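# Fetch lamp-indicated tools from chest drawers into tray

## Task

Find the lit lamp on the board and the tool pictured beside it. Take that tool out of the chest, place it entirely within the tray, release it, and close every drawer all the way so the next lamp lights. Repeat until no lamp is lit. At the end, every fetched tool is in the tray, every other tool is in the chest, and the tray holds nothing else. Nothing may count as done only because the robot is holding it in place. Finally open the grippers and move the arms away.

## Robot and tools

Robot: two Franka FR3 arms, left_arm and right_arm, each with a Robotiq 2F-140 two-finger gripper and a wrist camera. Base roots in the scene frame: left_arm at (+0.049, +0.302, 0) m, right_arm at (-0.010, -0.429, 0) m, both yawed only slightly.

Frame: one shared scene frame. The origin is on the tabletop midway between the arms, +x points out over the table, +z points up, and left_arm sits on the +y side. The words left and right are arm names only, not sides of any picture. Reported hand positions can be a little wrong, more so at long reach.

Gripper geometry: the fingers extend along the gripper's +z axis and close along its y axis. end_effector_position is the spot between the pads when they are shut. Closed fingertips extend about 33 mm past it, open ones about 9 mm. While closing, the tips travel roughly 24 mm further from the arm, so leave that gap above a surface.

The row (used by execute_actions and move): 20 numbers in one flat list covering both arms, left first, even if only one arm moves. Per arm: x, y, z, qw, qx, qy, qz, position, force_limit, speed. x, y, z is an absolute target in metres for end_effector_position, and qw..qz is an absolute orientation target (w first), both in the scene frame. The last three are gripper commands, each from -1 to 1. position: +1 fully open (140 mm), about -0.8 where the pads touch, -1 closes until blocked. force_limit: about 14 N at -1, 60 N at 0, 107 N at +1. speed: pad gap changes at about 30 mm/s at -1, 140 at 0, 250 at +1. A 0 in these slots is a real command, so to leave a gripper unchanged resend its previous three numbers. To keep an arm still, resend its last reported pose exactly along with its gripper numbers. To hold an orientation, send the same quaternion each time rather than copying the drifted reported one.

Motion limits: each control step the commanded pose is clipped to within 70 mm and 16 degrees of the measured one, then solved by damped inverse kinematics that favours position over orientation. Elbows never fully straighten. A target more than 0.6 m from the gripper's current position along any of its own axes gets the action refused for both arms; if the first action of a call fails this check, nothing in the call runs.

execute_actions(actions): a list of actions; each action is a list of up to 15 rows, one row per 1/30 s step, and the final row is repeated to fill 15 steps (0.5 s per action). An empty list just returns the current state and images. After an action an arm goes at most 70 mm beyond its last clipped pose, so far targets need further actions.

move(target, speed, blocking): target is one 20-number row of absolute poses; each gripper travels a straight line toward it, all finishing together, lasting 0.5 to 10 s (cut off at 10 s). speed is the path's top speed in m/s, 0.002 to 0.5, default 0.25; rotation is capped at double that in rad/s. Paths ignore obstacles and the other arm, and the hand may lag, stray or overshoot speed near full reach. Faster contact and targets set deeper past contact both press harder. Gripper numbers are applied at the start. With blocking=false the result comes after 0.5 s while motion continues; use wait or stop before sending more rows or moves. The result adds a move: line with the ending (done, off_target, moving, held, fault; one arm named means the other finished fine) and limits (paced: pose clipped; held: some steps blocked, after which the arm may jump faster), plus each gripper's distance from its pose.

wait(seconds): 0 to 10; arms keep their last command; returns early if a running move ends. stop(): brakes a running move, needing some room; fingers keep going. zoom_image(camera, region): closer look at cam_head_left, cam_head_right, cam_left_wrist or cam_right_wrist (all 896x504); region [x0, y0, x1, y1] in pixels from the top-left, at most 504 by 504. read_manual(section): licence texts only, default "licences". finished_scene(scene): ends the current scene given its number, irreversibly; the goal must already hold.

Reading results: the state line gives each gripper's position and quat_wxyz; Hand target lines show where the controller is currently steering; a pose unreachable line means a clearance check altered or blocked that arm's command; step readings list positions, with HELD marking steps where that arm was held back. object_status: 0 moving, 1 blocked while opening, 2 blocked while closing (a grip), 3 reached target or pads met (a thin item may still be held). Confirm a grasp by status 2. position_measured is in counts: 3 open, 230 pads together. A new force_limit on a held part only applies with a changed position, e.g. switch -1 to -0.98 or back.

Faults: contact torque reaching a joint's load limit (20, 20, 18, 18, 12, 12, 12 N m from waist to wrist roll; held weight counts) stops that arm for 10 s and drops the rest of the call. Carrying loads heats motors; MOTOR HOT warns, and an OVER-TEMPERATURE FAULT brakes the arm until it cools. Joint ranges in rad: waist ±2.744, shoulder ±1.784, upper arm roll ±2.901, elbow -3.042 to -0.152, forearm roll ±2.807, wrist pitch 0.544 to 4.517, wrist roll ±3.016.

Avoid: dropping or slipping tools, knocking anything off the table (task fails), slamming drawers or surfaces, pushing very hard, and letting the arms collide or squeeze each other. Held parts or loose objects may get brief random pushes. Head cameras are fixed and calibrated approximately; wrist camera poses follow the arm's joints.

Each tool is called after "Call:" as name([rows], argument=value, ...), one row to a line, values as JSON.

## Session

Call:
execute_actions(actions=[])

Scene clock: 0.00 s.
left_arm: end_effector_position=(+0.4723, +0.6244, +0.1691) position_measured=3 object_status=3 end_effector_quat_wxyz=(+0.522, -0.292, +0.785, -0.158) | right_arm: end_effector_position=(+0.3999, -0.3918, +0.3132) position_measured=3 object_status=3 end_effector_quat_wxyz=(+0.064, +0.994, -0.048, +0.080)
Joint positions: left_arm=[-0.6   -1.039  1.923 -2.818  0.876  3.419  1.651] | right_arm=[ 0.292 -0.595 -0.019 -2.443 -0.19   1.966 -1.202]
Joint velocities: left_arm=[-0.    -0.001  0.002 -0.001 -0.     0.    -0.001] | right_arm=[ 0.001 -0.     0.    -0.    -0.    -0.001 -0.001]
Hand target (left_arm): +0.472, +0.624, +0.169; +0.522, -0.292, +0.785, -0.158
Hand target (right_arm): +0.400, -0.392, +0.313; +0.064, +0.994, -0.048, +0.080

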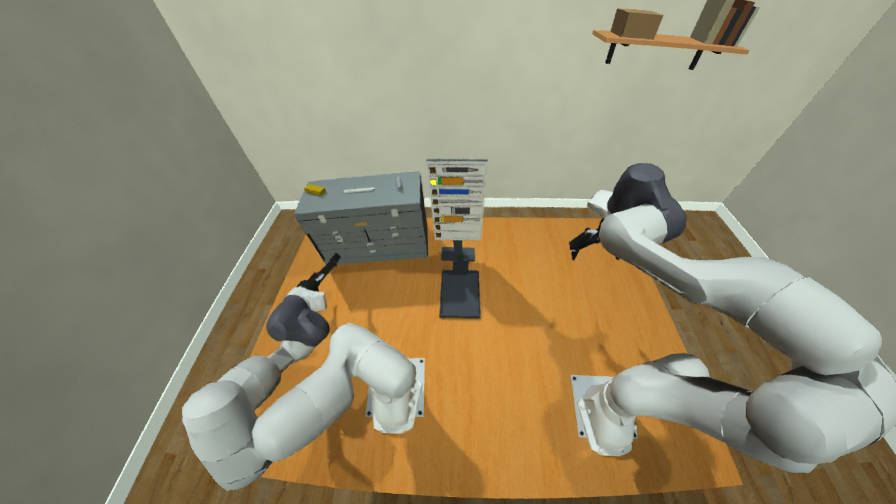

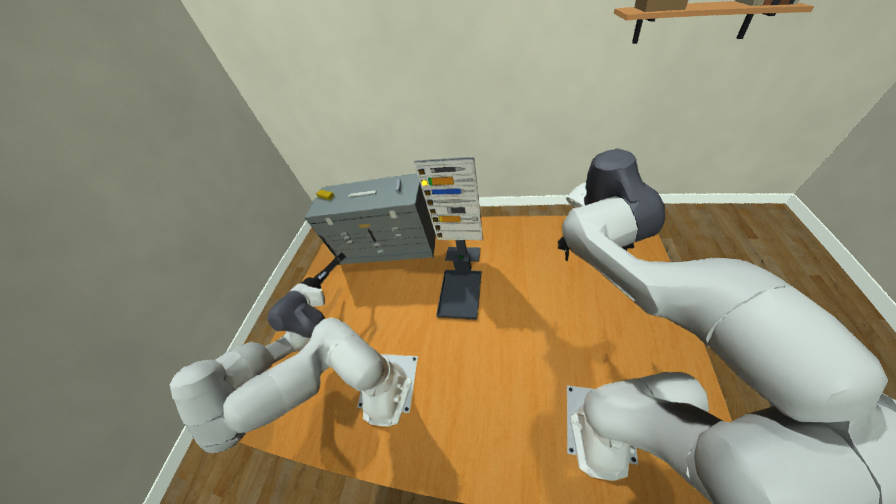

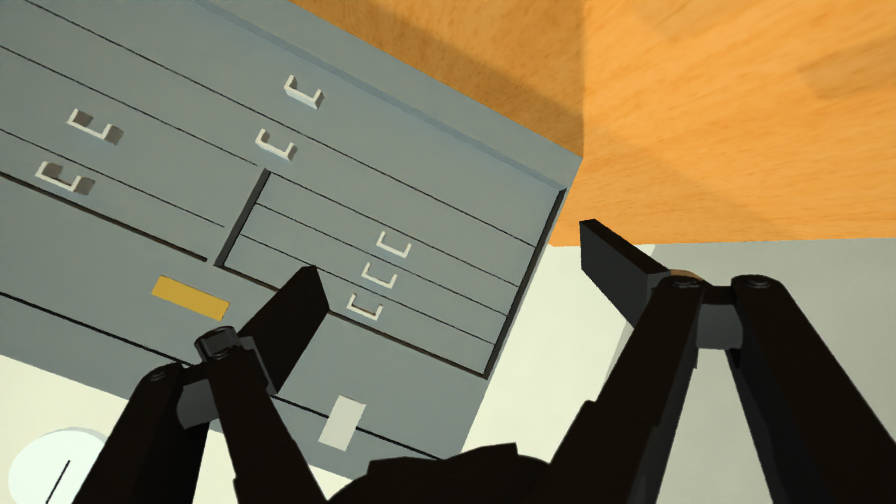

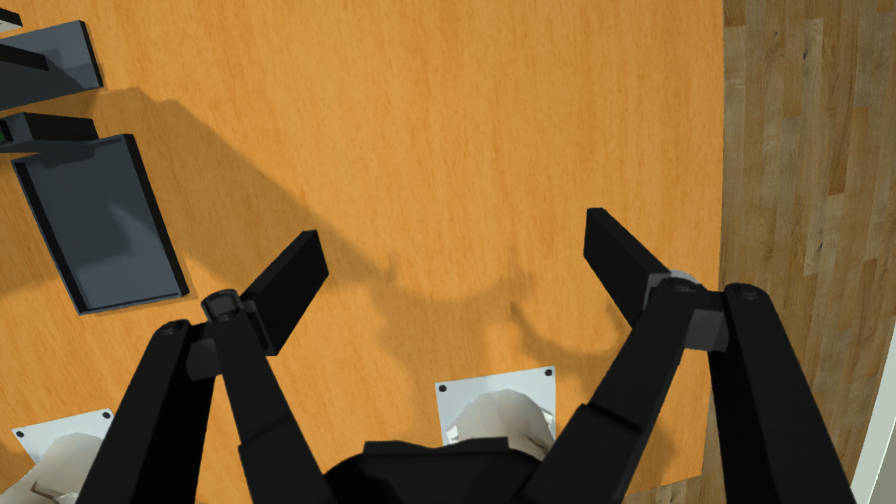

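Call:
move(target=[0.36,0.45,0.2,0,0.707,0,0.707,1,0,0,0.3999,-0.3918,0.3132,0.064,0.994,-0.048,0.080,1,0,0])

Scene clock: 5.57 s.
left_arm: end_effector_position=(+0.3676, +0.4766, +0.1913) position_measured=3 object_status=3 end_effector_quat_wxyz=(-0.027, +0.651, -0.157, +0.742) | right_arm: end_effector_position=(+0.3999, -0.3918, +0.3132) position_measured=3 object_status=3 end_effector_quat_wxyz=(+0.064, +0.994, -0.048, +0.080)
Joint positions: left_arm=[ 0.253 -1.426  2.249 -3.045  0.215  2.476  0.755] | right_arm=[ 0.292 -0.595 -0.019 -2.443 -0.19   1.966 -1.202]
Joint velocities: left_arm=[ 0.     0.    -0.    -0.001 -0.001  0.001  0.001] | right_arm=[ 0.     0.001  0.    -0.     0.001  0.    -0.001]
Hand target (left_arm): +0.368, +0.476, +0.191; -0.028, +0.651, -0.159, +0.741
Hand target (right_arm): +0.400, -0.392, +0.313; +0.064, +0.994, -0.048, +0.080
Off the commanded pose (left_arm): 0.029 m, 20 deg; orientation clipped at the last step of the last action.
Off the commanded pose (right_arm): 0.000 m, 0 deg.
move: held (left_arm); limits=paced,held; held on 17 of 159 steps (left_arm), including the last (left_arm)
pose unreachable (left arm): on one or more control steps of this call, first in action 0 (counted from 0), this arm could not follow its commanded pose, so it was not sent that pose on those steps. On the call's last step it was still not sent that pose. It may still have moved: this result reports where it is.
cause: the commanded pose would bring two parts of the arm too close to each other (joints 1 (waist) to 5 (forearm roll) lie between them).
camera_calibration (this result's frames):
cam_left_wrist: T_world_to_cam=[[-0.143085, -0.887337, -0.43836, 0.555345], [-0.166118, 0.458166, -0.873206, 0.0212821], [0.97567, -0.0521232, -0.212959, -0.109907], [0, 0, 0, 1]] pos_world=[0.19023, 0.477299, 0.238619]
cam_right_wrist: T_world_to_cam=[[-0.204421, -0.976555, 0.0674649, -0.322783], [-0.93112, 0.21525, 0.294421, 0.362633], [-0.30204, -0.00263203, -0.953292, 0.598496], [0, 0, 0, 1]] pos_world=[0.452441, -0.391697, 0.485551]

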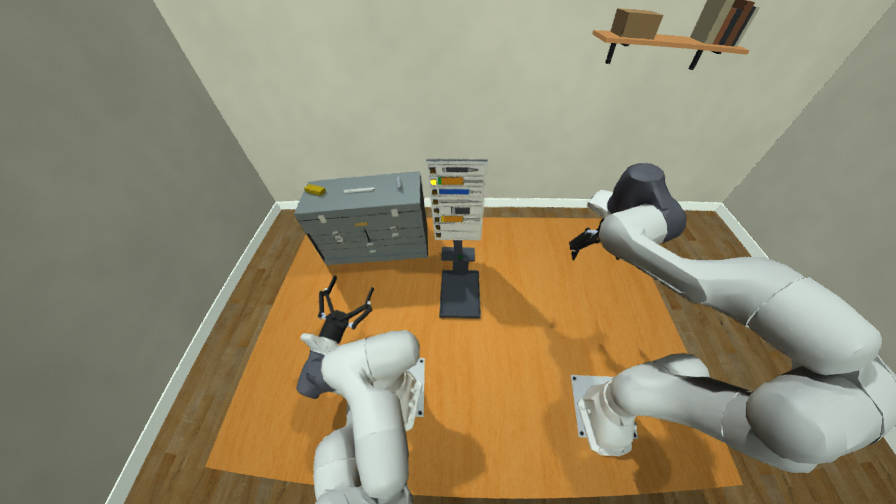

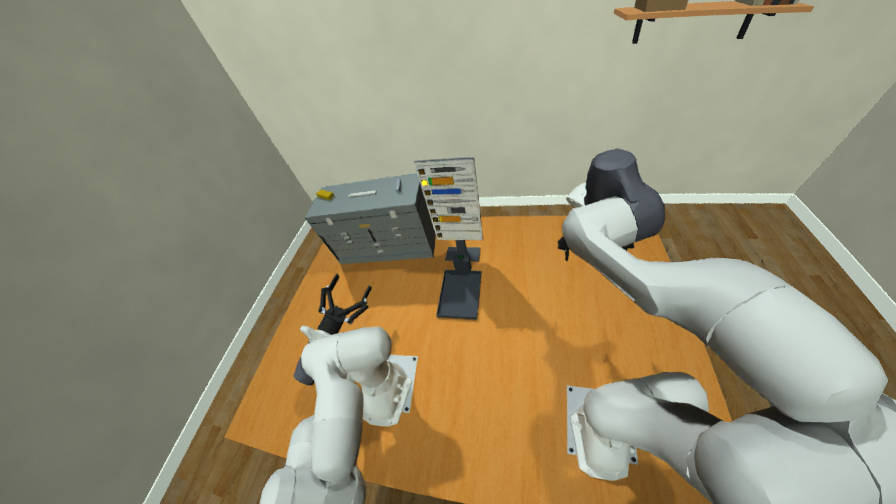

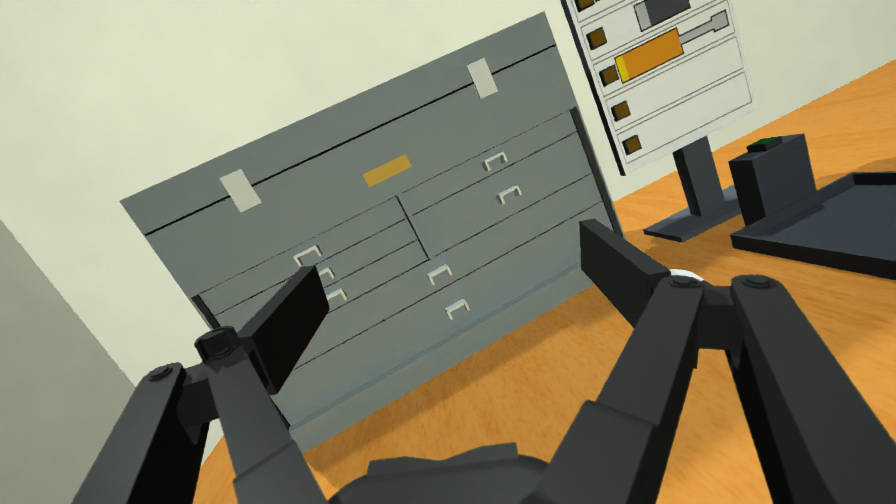

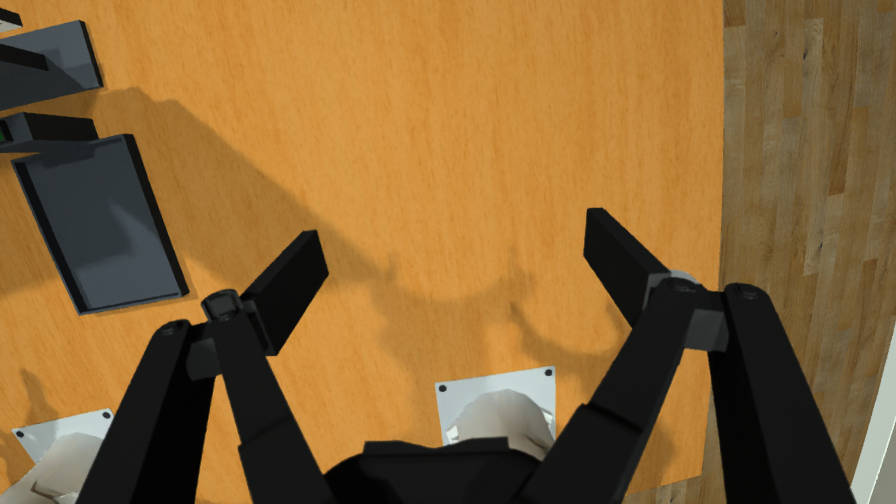

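Call:
move(target=[0.56,0.474,0.06,0,0.707,0,0.707,0,0,0,0.3999,-0.3918,0.3132,0.064,0.994,-0.048,0.080,1,0,0])

Scene clock: 7.53 s.
left_arm: end_effector_position=(+0.3679, +0.4764, +0.1911) position_measured=129 object_status=3 end_effector_quat_wxyz=(-0.027, +0.651, -0.157, +0.742) | right_arm: end_effector_position=(+0.3999, -0.3918, +0.3132) position_measured=3 object_status=3 end_effector_quat_wxyz=(+0.064, +0.994, -0.048, +0.080)
Joint positions: left_arm=[ 0.252 -1.426  2.25  -3.045  0.215  2.478  0.755] | right_arm=[ 0.292 -0.595 -0.019 -2.443 -0.19   1.966 -1.202]
Joint velocities: left_arm=[-0.     0.     0.    -0.001  0.    -0.    -0.   ] | right_arm=[ 0.    -0.    -0.001  0.     0.001 -0.    -0.001]
Hand target (left_arm): +0.368, +0.477, +0.191; -0.027, +0.651, -0.157, +0.742
Hand target (right_arm): +0.400, -0.392, +0.313; +0.064, +0.994, -0.048, +0.080
Off the commanded pose (left_arm): 0.233 m, 20 deg; position and orientation clipped at the last step of the last action.
Off the commanded pose (right_arm): 0.000 m, 0 deg.
move: held (left_arm); limits=paced,held; held on 35 of 37 steps (left_arm), including the last (left_arm)
pose unreachable (left arm): on one or more control steps of this call, first in action 0 (counted from 0), this arm could not follow its commanded pose, so it was not sent that pose on those steps. On the call's last step it was still not sent that pose. It may still have moved: this result reports where it is.
cause: the commanded pose would bring two parts of the arm too close to each other (joints 1 (waist) to 5 (forearm roll) lie between them).
camera_calibration (this result's frames):
cam_left_wrist: T_world_to_cam=[[-0.143566, -0.887485, -0.437904, 0.555311], [-0.166445, 0.457838, -0.873316, 0.0214742], [0.975543, -0.0524913, -0.213448, -0.109922], [0, 0, 0, 1]] pos_world=[0.190531, 0.477229, 0.238464]
cam_right_wrist: T_world_to_cam=[[-0.204421, -0.976555, 0.0674648, -0.322783], [-0.93112, 0.21525, 0.294421, 0.362633], [-0.30204, -0.00263191, -0.953292, 0.598496], [0, 0, 0, 1]] pos_world=[0.452441, -0.391697, 0.485551]

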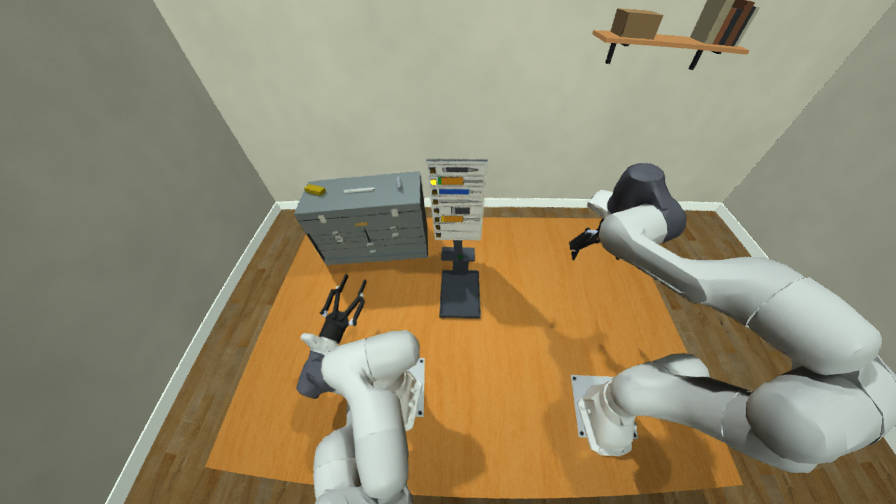

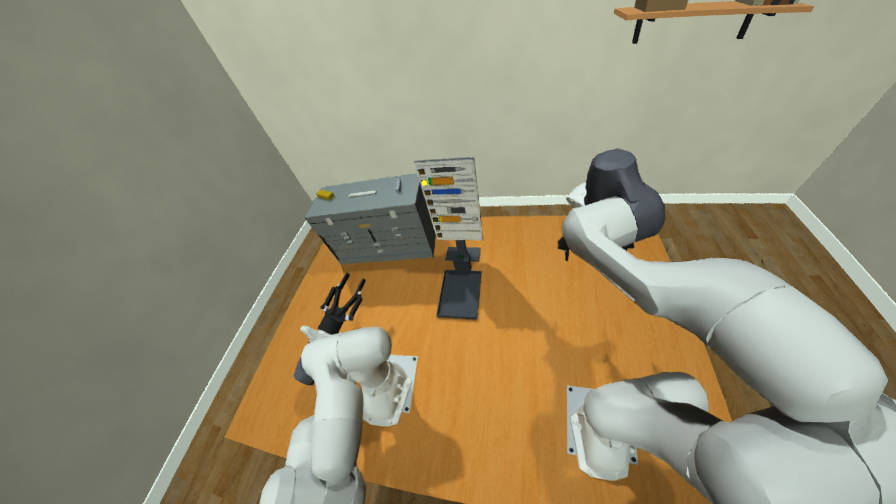

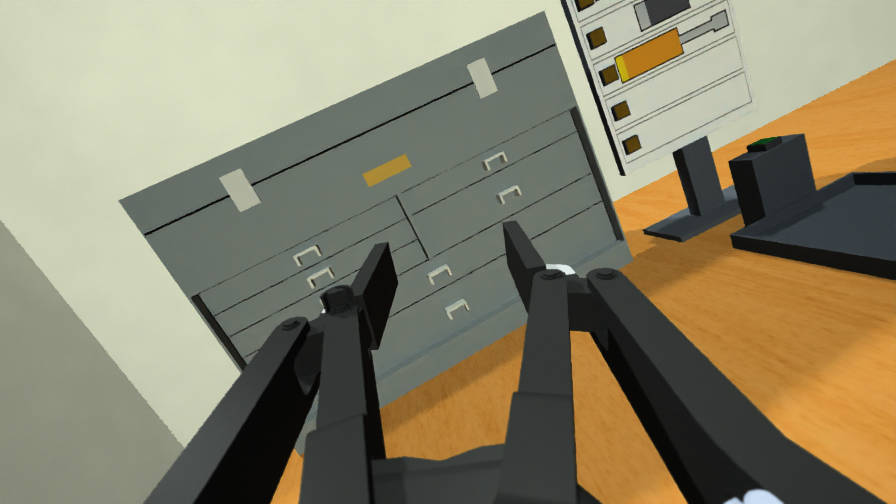

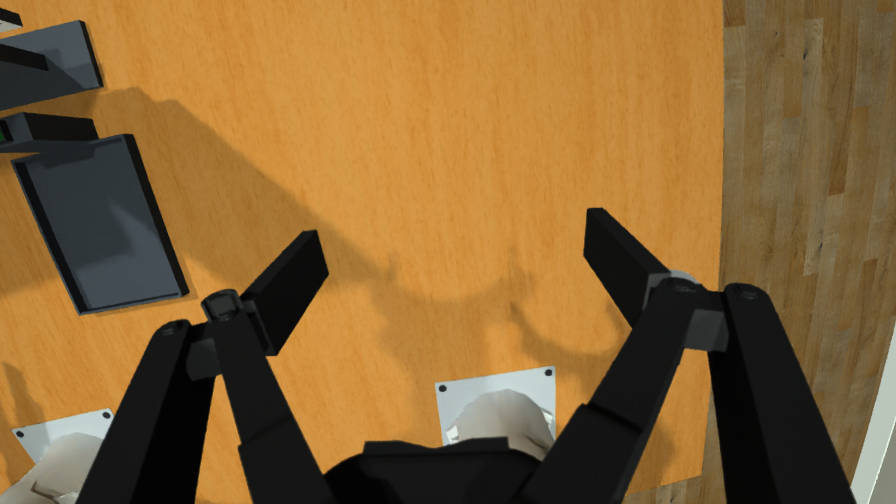

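Stuck. Back out toward the start pose, then go high to reset the configuration.

Call:
move(target=[0.4723,0.6244,0.1691,0.522,-0.292,0.785,-0.158,0,0,0,0.3999,-0.3918,0.3132,0.064,0.994,-0.048,0.080,1,0,0])

Scene clock: 12.57 s.
left_arm: end_effector_position=(+0.4759, +0.6151, +0.1764) position_measured=129 object_status=3 end_effector_quat_wxyz=(+0.533, -0.274, +0.783, -0.165) | right_arm: end_effector_position=(+0.3999, -0.3918, +0.3132) position_measured=3 object_status=3 end_effector_quat_wxyz=(+0.064, +0.994, -0.048, +0.080)
Joint positions: left_arm=[-0.466 -1.468  1.941 -2.67   1.77   3.012  1.027] | right_arm=[ 0.292 -0.595 -0.019 -2.443 -0.19   1.966 -1.202]
Joint velocities: left_arm=[ 0.03  -0.073 -0.    -0.001  0.112 -0.063 -0.115] | right_arm=[ 0.001  0.001 -0.     0.     0.    -0.001 -0.001]
Hand target (left_arm): +0.475, +0.617, +0.174; +0.529, -0.287, +0.781, -0.169
Hand target (right_arm): +0.400, -0.392, +0.313; +0.064, +0.994, -0.048, +0.080
Off the commanded pose (left_arm): 0.012 m, 3 deg.
Off the commanded pose (right_arm): 0.000 m, 0 deg.
move: off_target (left_arm)
camera_calibration (this result's frames):
cam_left_wrist: T_world_to_cam=[[-0.206719, 0.891892, -0.402238, -0.383291], [-0.0127253, 0.408632, 0.91261, -0.39474], [0.978318, 0.193772, -0.0731223, -0.388704], [0, 0, 0, 1]] pos_world=[0.296019, 0.578478, 0.177647]
cam_right_wrist: T_world_to_cam=[[-0.204422, -0.976555, 0.0674647, -0.322783], [-0.93112, 0.215251, 0.294421, 0.362633], [-0.30204, -0.00263173, -0.953292, 0.598496], [0, 0, 0, 1]] pos_world=[0.452441, -0.391697, 0.485551]

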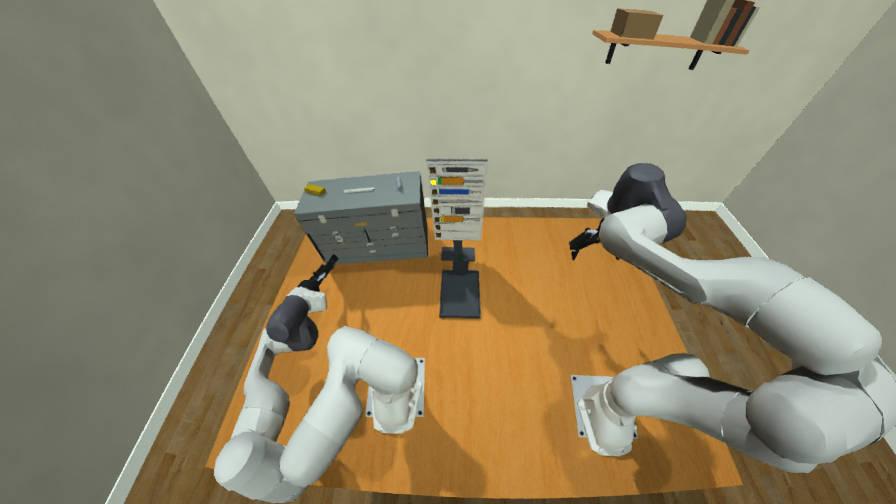

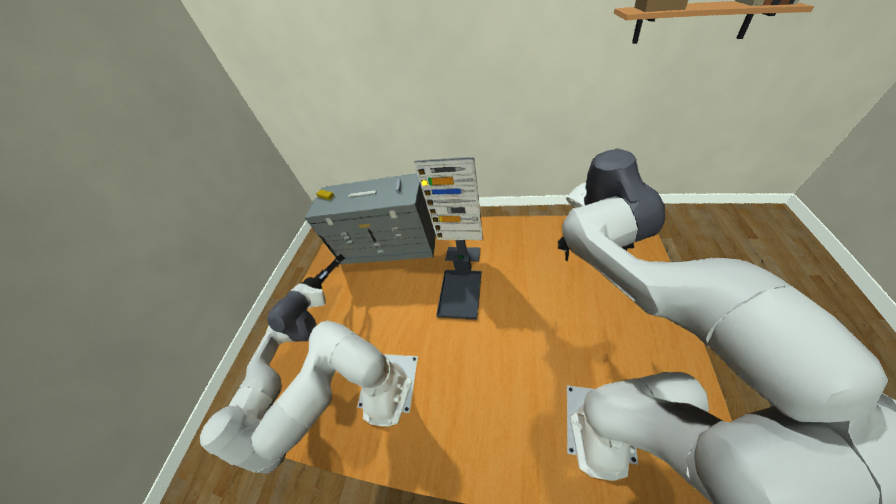

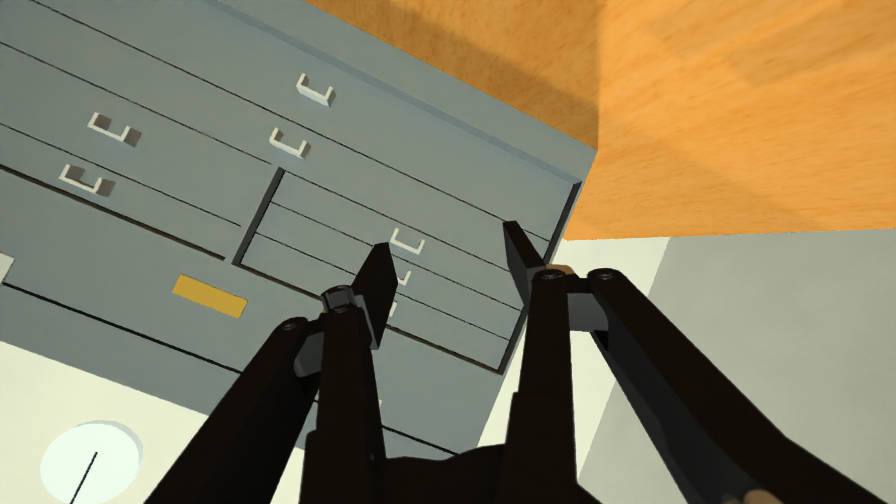

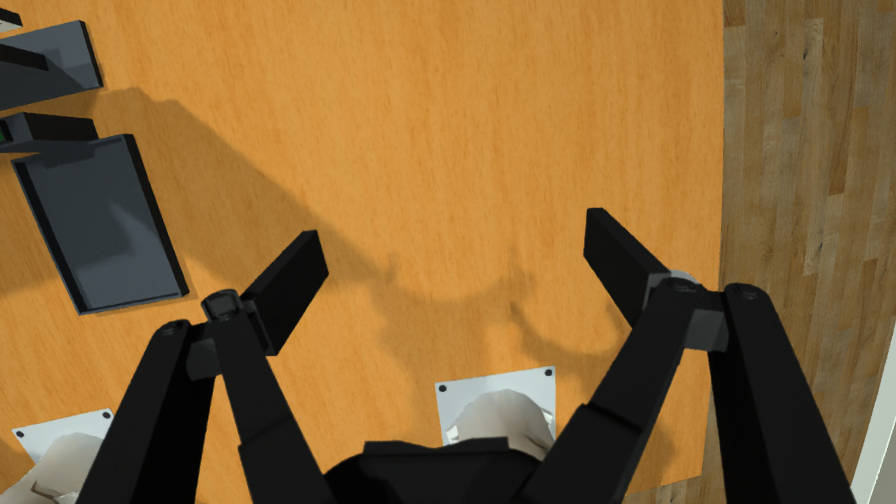

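Call:
move(target=[0.5,0.4,0.5,0,1,0,0,0,0,0,0.3999,-0.3918,0.3132,0.064,0.994,-0.048,0.080,1,0,0])

Scene clock: 18.43 s.
left_arm: end_effector_position=(+0.4988, +0.4052, +0.4924) position_measured=129 object_status=3 end_effector_quat_wxyz=(-0.002, +1.000, -0.004, -0.003) | right_arm: end_effector_position=(+0.3999, -0.3918, +0.3132) position_measured=3 object_status=3 end_effector_quat_wxyz=(+0.064, +0.994, -0.048, +0.080)
Joint positions: left_arm=[-1.201 -0.5    0.945 -1.578  0.42   1.285 -1.698] | right_arm=[ 0.292 -0.595 -0.019 -2.443 -0.19   1.966 -1.202]
Joint velocities: left_arm=[ 0.007  0.002  0.001  0.001 -0.009 -0.004 -0.021] | right_arm=[ 0.     0.001 -0.001  0.     0.001  0.001 -0.   ]
Hand target (left_arm): +0.498, +0.406, +0.492; -0.000, +1.000, +0.004, -0.005
Hand target (right_arm): +0.400, -0.392, +0.313; +0.064, +0.994, -0.048, +0.080
Off the commanded pose (left_arm): 0.009 m, 1 deg.
Off the commanded pose (right_arm): 0.000 m, 0 deg.
move: off_target (left_arm); limits=paced
camera_calibration (this result's frames):
cam_left_wrist: T_world_to_cam=[[-0.189121, -0.981934, 0.00629763, 0.485138], [-0.91986, 0.179402, 0.348816, 0.225904], [-0.343644, 0.0601753, -0.93717, 0.791671], [0, 0, 0, 1]] pos_world=[0.571603, 0.388207, 0.660076]
cam_right_wrist: T_world_to_cam=[[-0.204422, -0.976555, 0.0674647, -0.322783], [-0.93112, 0.215251, 0.294421, 0.362633], [-0.30204, -0.00263174, -0.953292, 0.598496], [0, 0, 0, 1]] pos_world=[0.452441, -0.391697, 0.485551]

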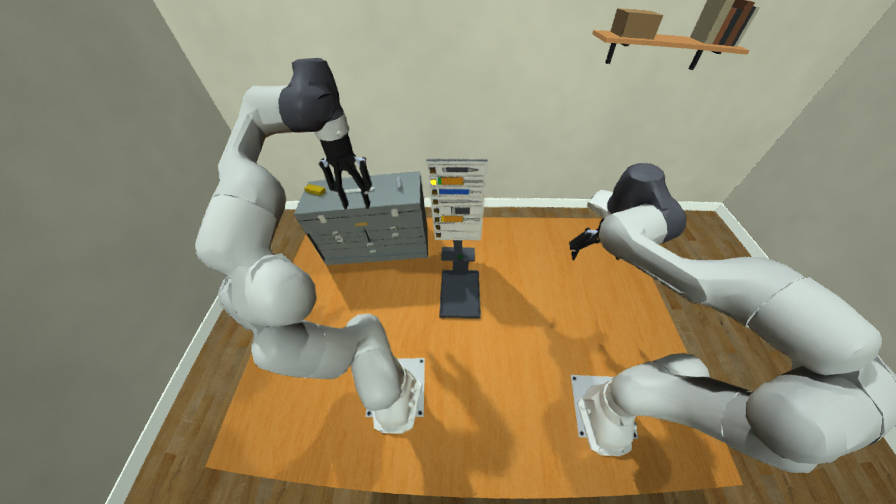

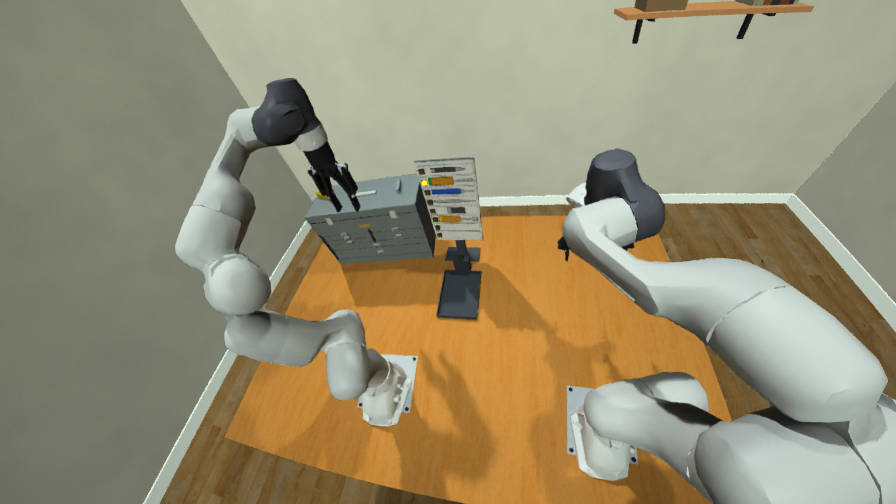

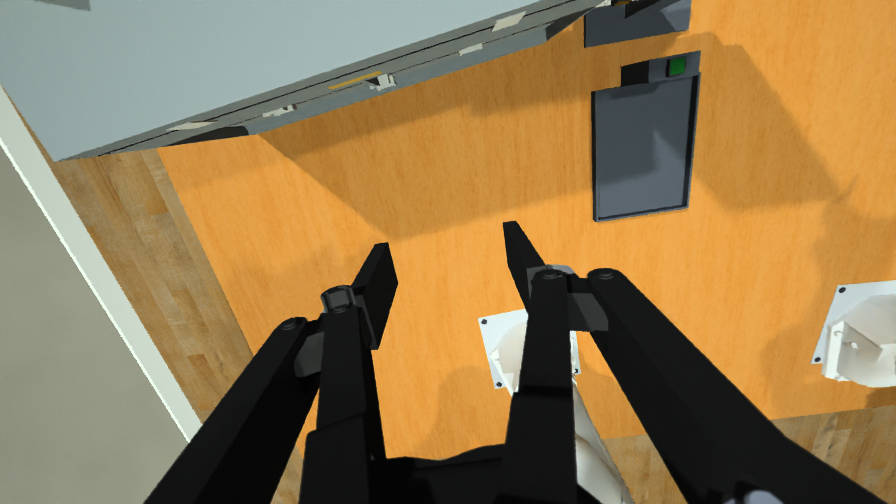

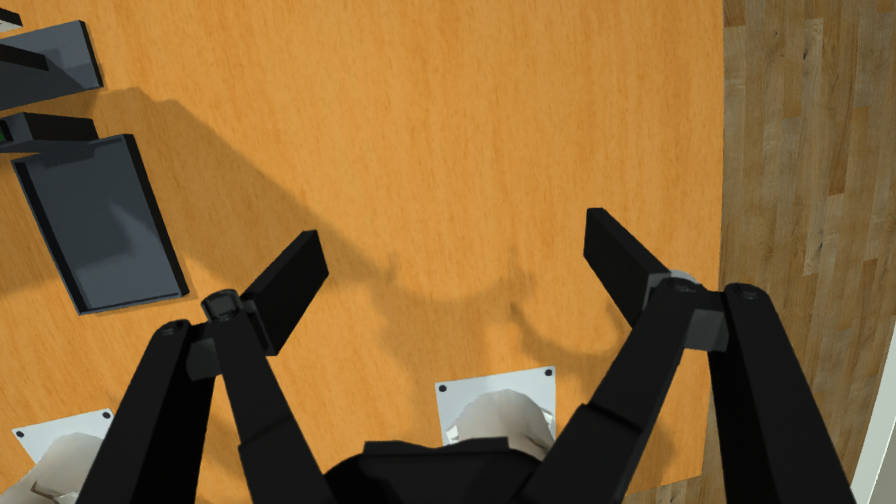

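Call:
move(target=[0.55,0.474,0.2,0,0.707,0,0.707,0,0,0,0.3999,-0.3918,0.3132,0.064,0.994,-0.048,0.080,1,0,0])

Scene clock: 22.53 s.
left_arm: end_effector_position=(+0.5462, +0.4646, +0.2064) position_measured=129 object_status=3 end_effector_quat_wxyz=(+0.032, +0.735, -0.036, +0.676) | right_arm: end_effector_position=(+0.3999, -0.3918, +0.3132) position_measured=3 object_status=3 end_effector_quat_wxyz=(+0.064, +0.994, -0.048, +0.080)
Joint positions: left_arm=[-0.661 -1.794  2.061 -2.605  2.805  3.09  -2.272] | right_arm=[ 0.292 -0.595 -0.019 -2.443 -0.19   1.966 -1.202]
Joint velocities: left_arm=[-0.     0.     0.    -0.     0.002  0.007 -0.033] | right_arm=[ 0.     0.    -0.     0.001 -0.001 -0.001 -0.001]
Hand target (left_arm): +0.546, +0.464, +0.208; +0.036, +0.734, -0.034, +0.678
Hand target (right_arm): +0.400, -0.392, +0.313; +0.064, +0.994, -0.048, +0.080
Off the commanded pose (left_arm): 0.012 m, 7 deg.
Off the commanded pose (right_arm): 0.000 m, 0 deg.
joint sent to its limit (left arm) — the command would take joint 2 (shoulder) past its lower limit and joint 5 (forearm roll) past its upper limit, so those joints were sent only as far as their limits.
move: off_target (left_arm)
camera_calibration (this result's frames):
cam_left_wrist: T_world_to_cam=[[-0.119297, -0.975958, -0.182412, 0.55216], [-0.399195, 0.215368, -0.891213, 0.313388], [0.909072, -0.0335011, -0.41529, -0.212025], [0, 0, 0, 1]] pos_world=[0.38372, 0.464288, 0.291964]
cam_right_wrist: T_world_to_cam=[[-0.204422, -0.976555, 0.0674648, -0.322783], [-0.93112, 0.21525, 0.294421, 0.362633], [-0.30204, -0.00263188, -0.953292, 0.598496], [0, 0, 0, 1]] pos_world=[0.452441, -0.391697, 0.485551]

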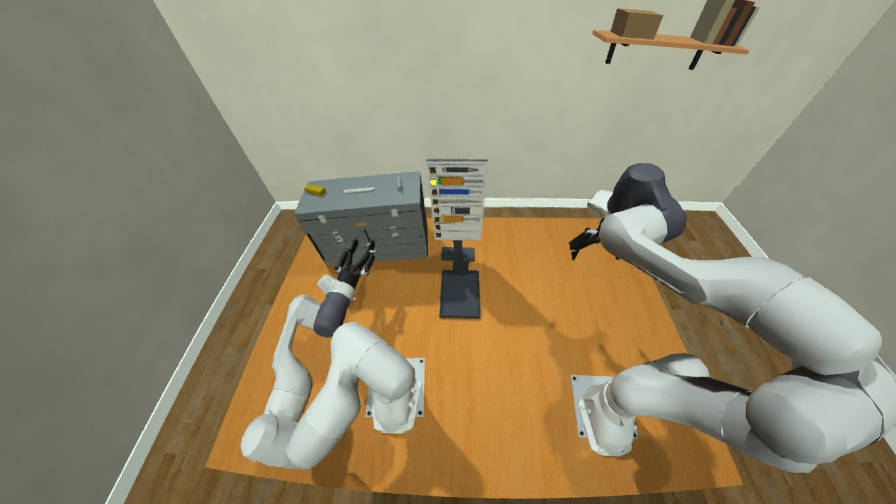

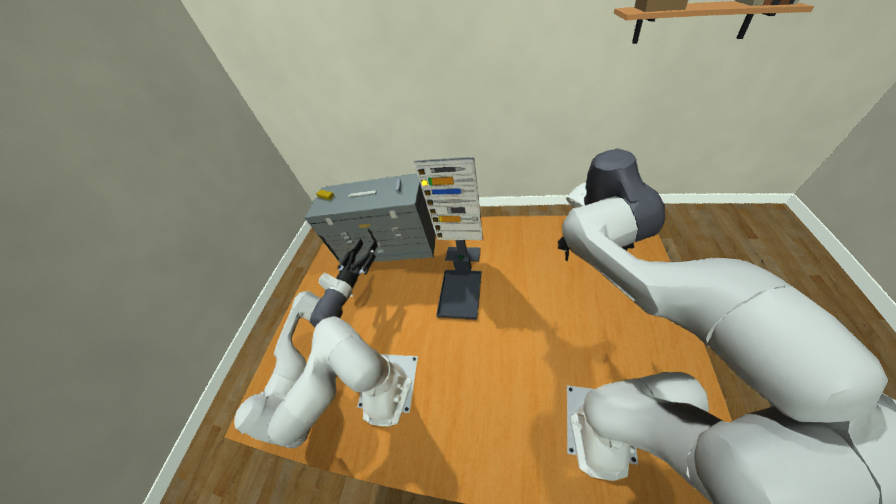

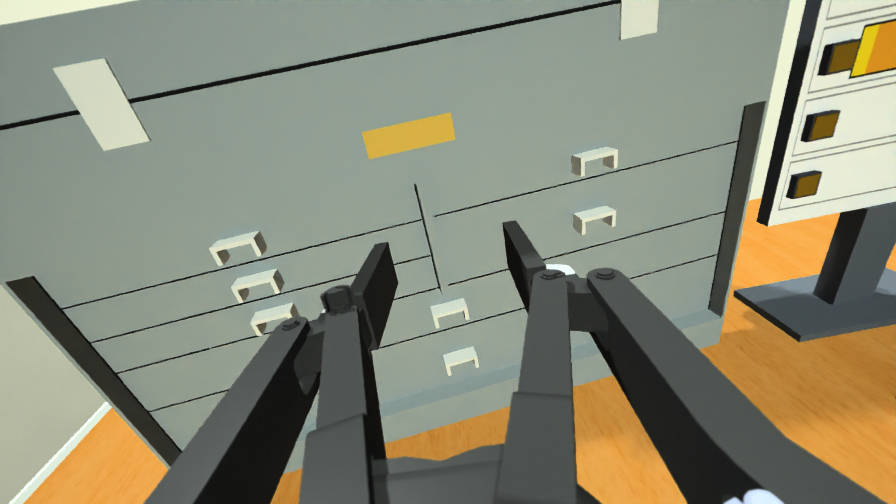

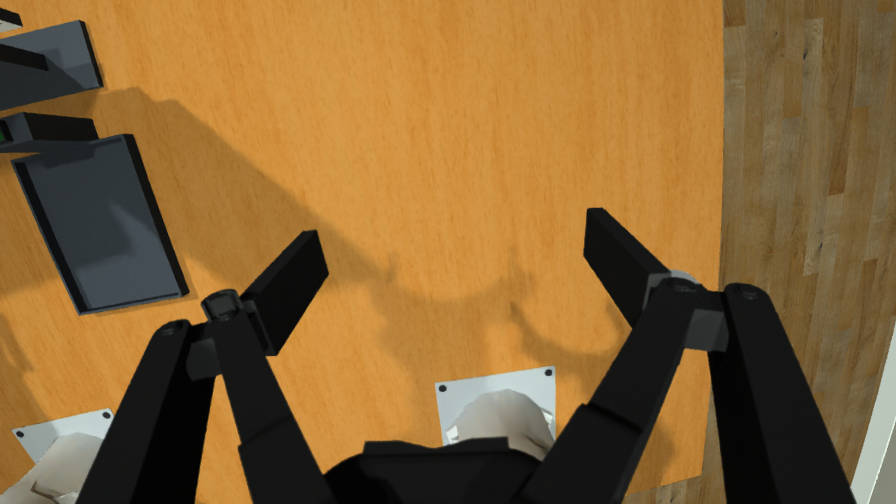

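Call:
move(target=[0.55,0.3,0.6,0,0.924,0,0.383,0,0,0,0.3999,-0.3918,0.3132,0.064,0.994,-0.048,0.080,1,0,0])

Scene clock: 25.27 s.
left_arm: end_effector_position=(+0.5489, +0.3079, +0.5980) position_measured=129 object_status=3 end_effector_quat_wxyz=(-0.001, +0.923, +0.011, +0.384) | right_arm: end_effector_position=(+0.3999, -0.3918, +0.3132) position_measured=3 object_status=3 end_effector_quat_wxyz=(+0.064, +0.994, -0.048, +0.080)
Joint positions: left_arm=[-1.028 -0.938  0.479 -2.111  0.81   1.935 -2.142] | right_arm=[ 0.292 -0.595 -0.019 -2.443 -0.19   1.966 -1.202]
Joint velocities: left_arm=[-0.007 -0.002  0.003  0.002  0.    -0.015  0.016] | right_arm=[-0.     0.001 -0.     0.002  0.001 -0.002 -0.001]
Hand target (left_arm): +0.549, +0.308, +0.596; -0.002, +0.925, +0.007, +0.380
Hand target (right_arm): +0.400, -0.392, +0.313; +0.064, +0.994, -0.048, +0.080
Off the commanded pose (left_arm): 0.008 m, 1 deg.
Off the commanded pose (right_arm): 0.000 m, 0 deg.
move: off_target (left_arm)
camera_calibration (this result's frames):
cam_left_wrist: T_world_to_cam=[[-0.114241, -0.986787, -0.114896, 0.431252], [-0.897294, 0.15213, -0.41439, 0.705011], [0.426394, 0.0557554, -0.902818, 0.471866], [0, 0, 0, 1]] pos_world=[0.480669, 0.291991, 0.767708]
cam_right_wrist: T_world_to_cam=[[-0.204421, -0.976555, 0.0674648, -0.322783], [-0.93112, 0.21525, 0.294421, 0.362633], [-0.30204, -0.00263194, -0.953292, 0.598496], [0, 0, 0, 1]] pos_world=[0.452441, -0.391697, 0.485551]

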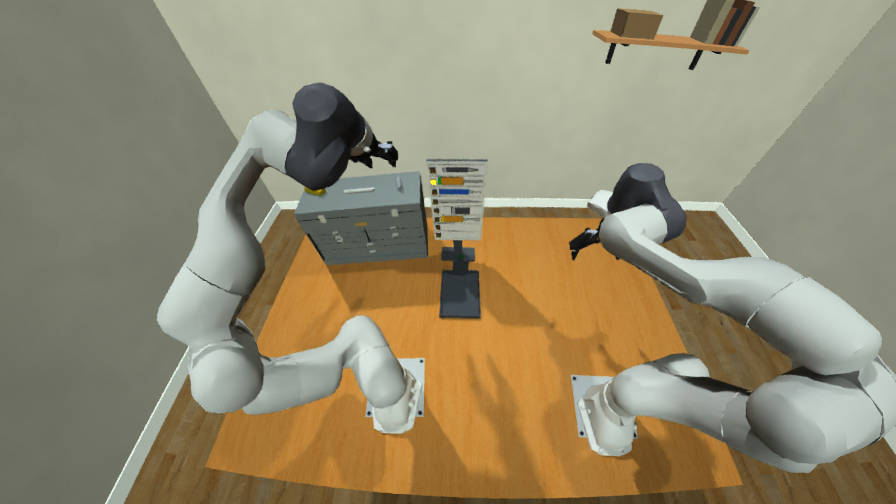

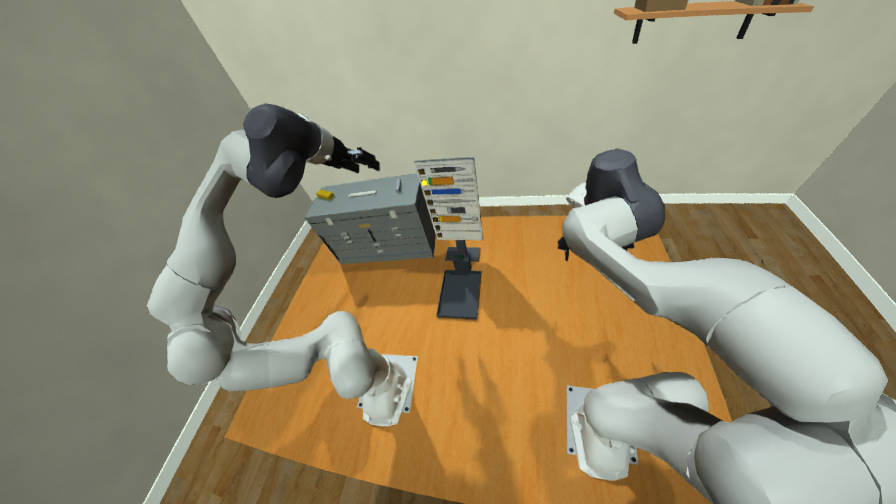

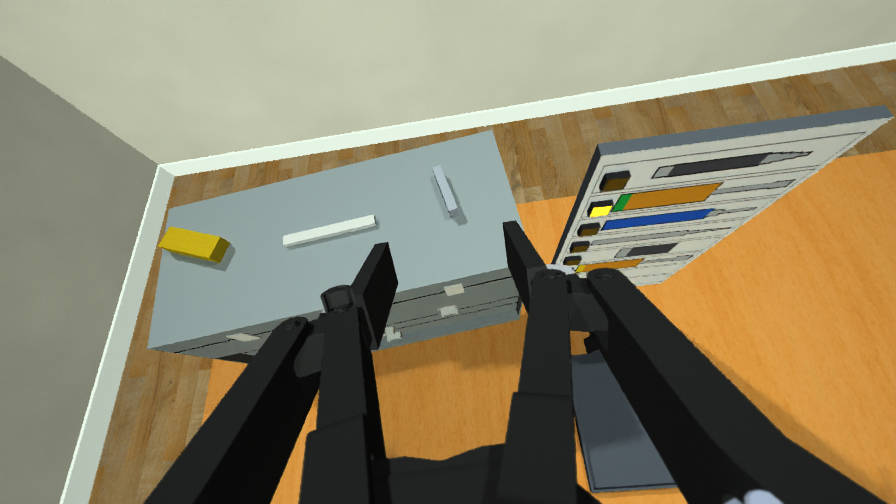

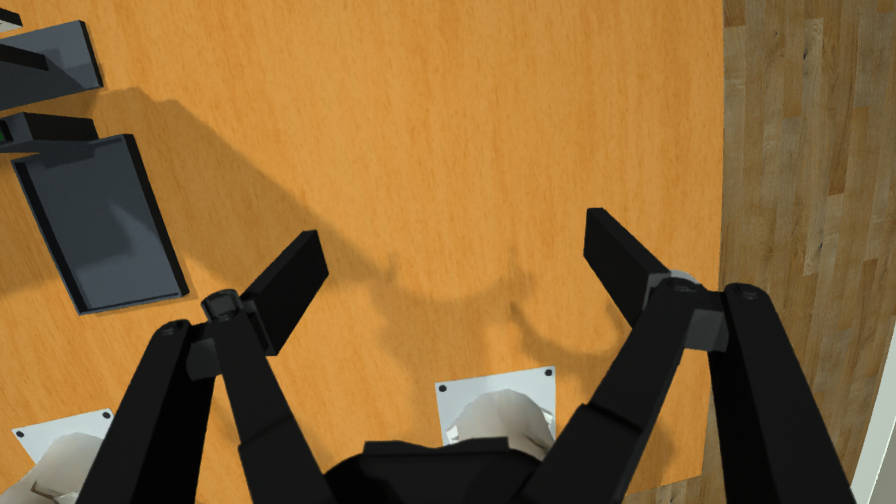

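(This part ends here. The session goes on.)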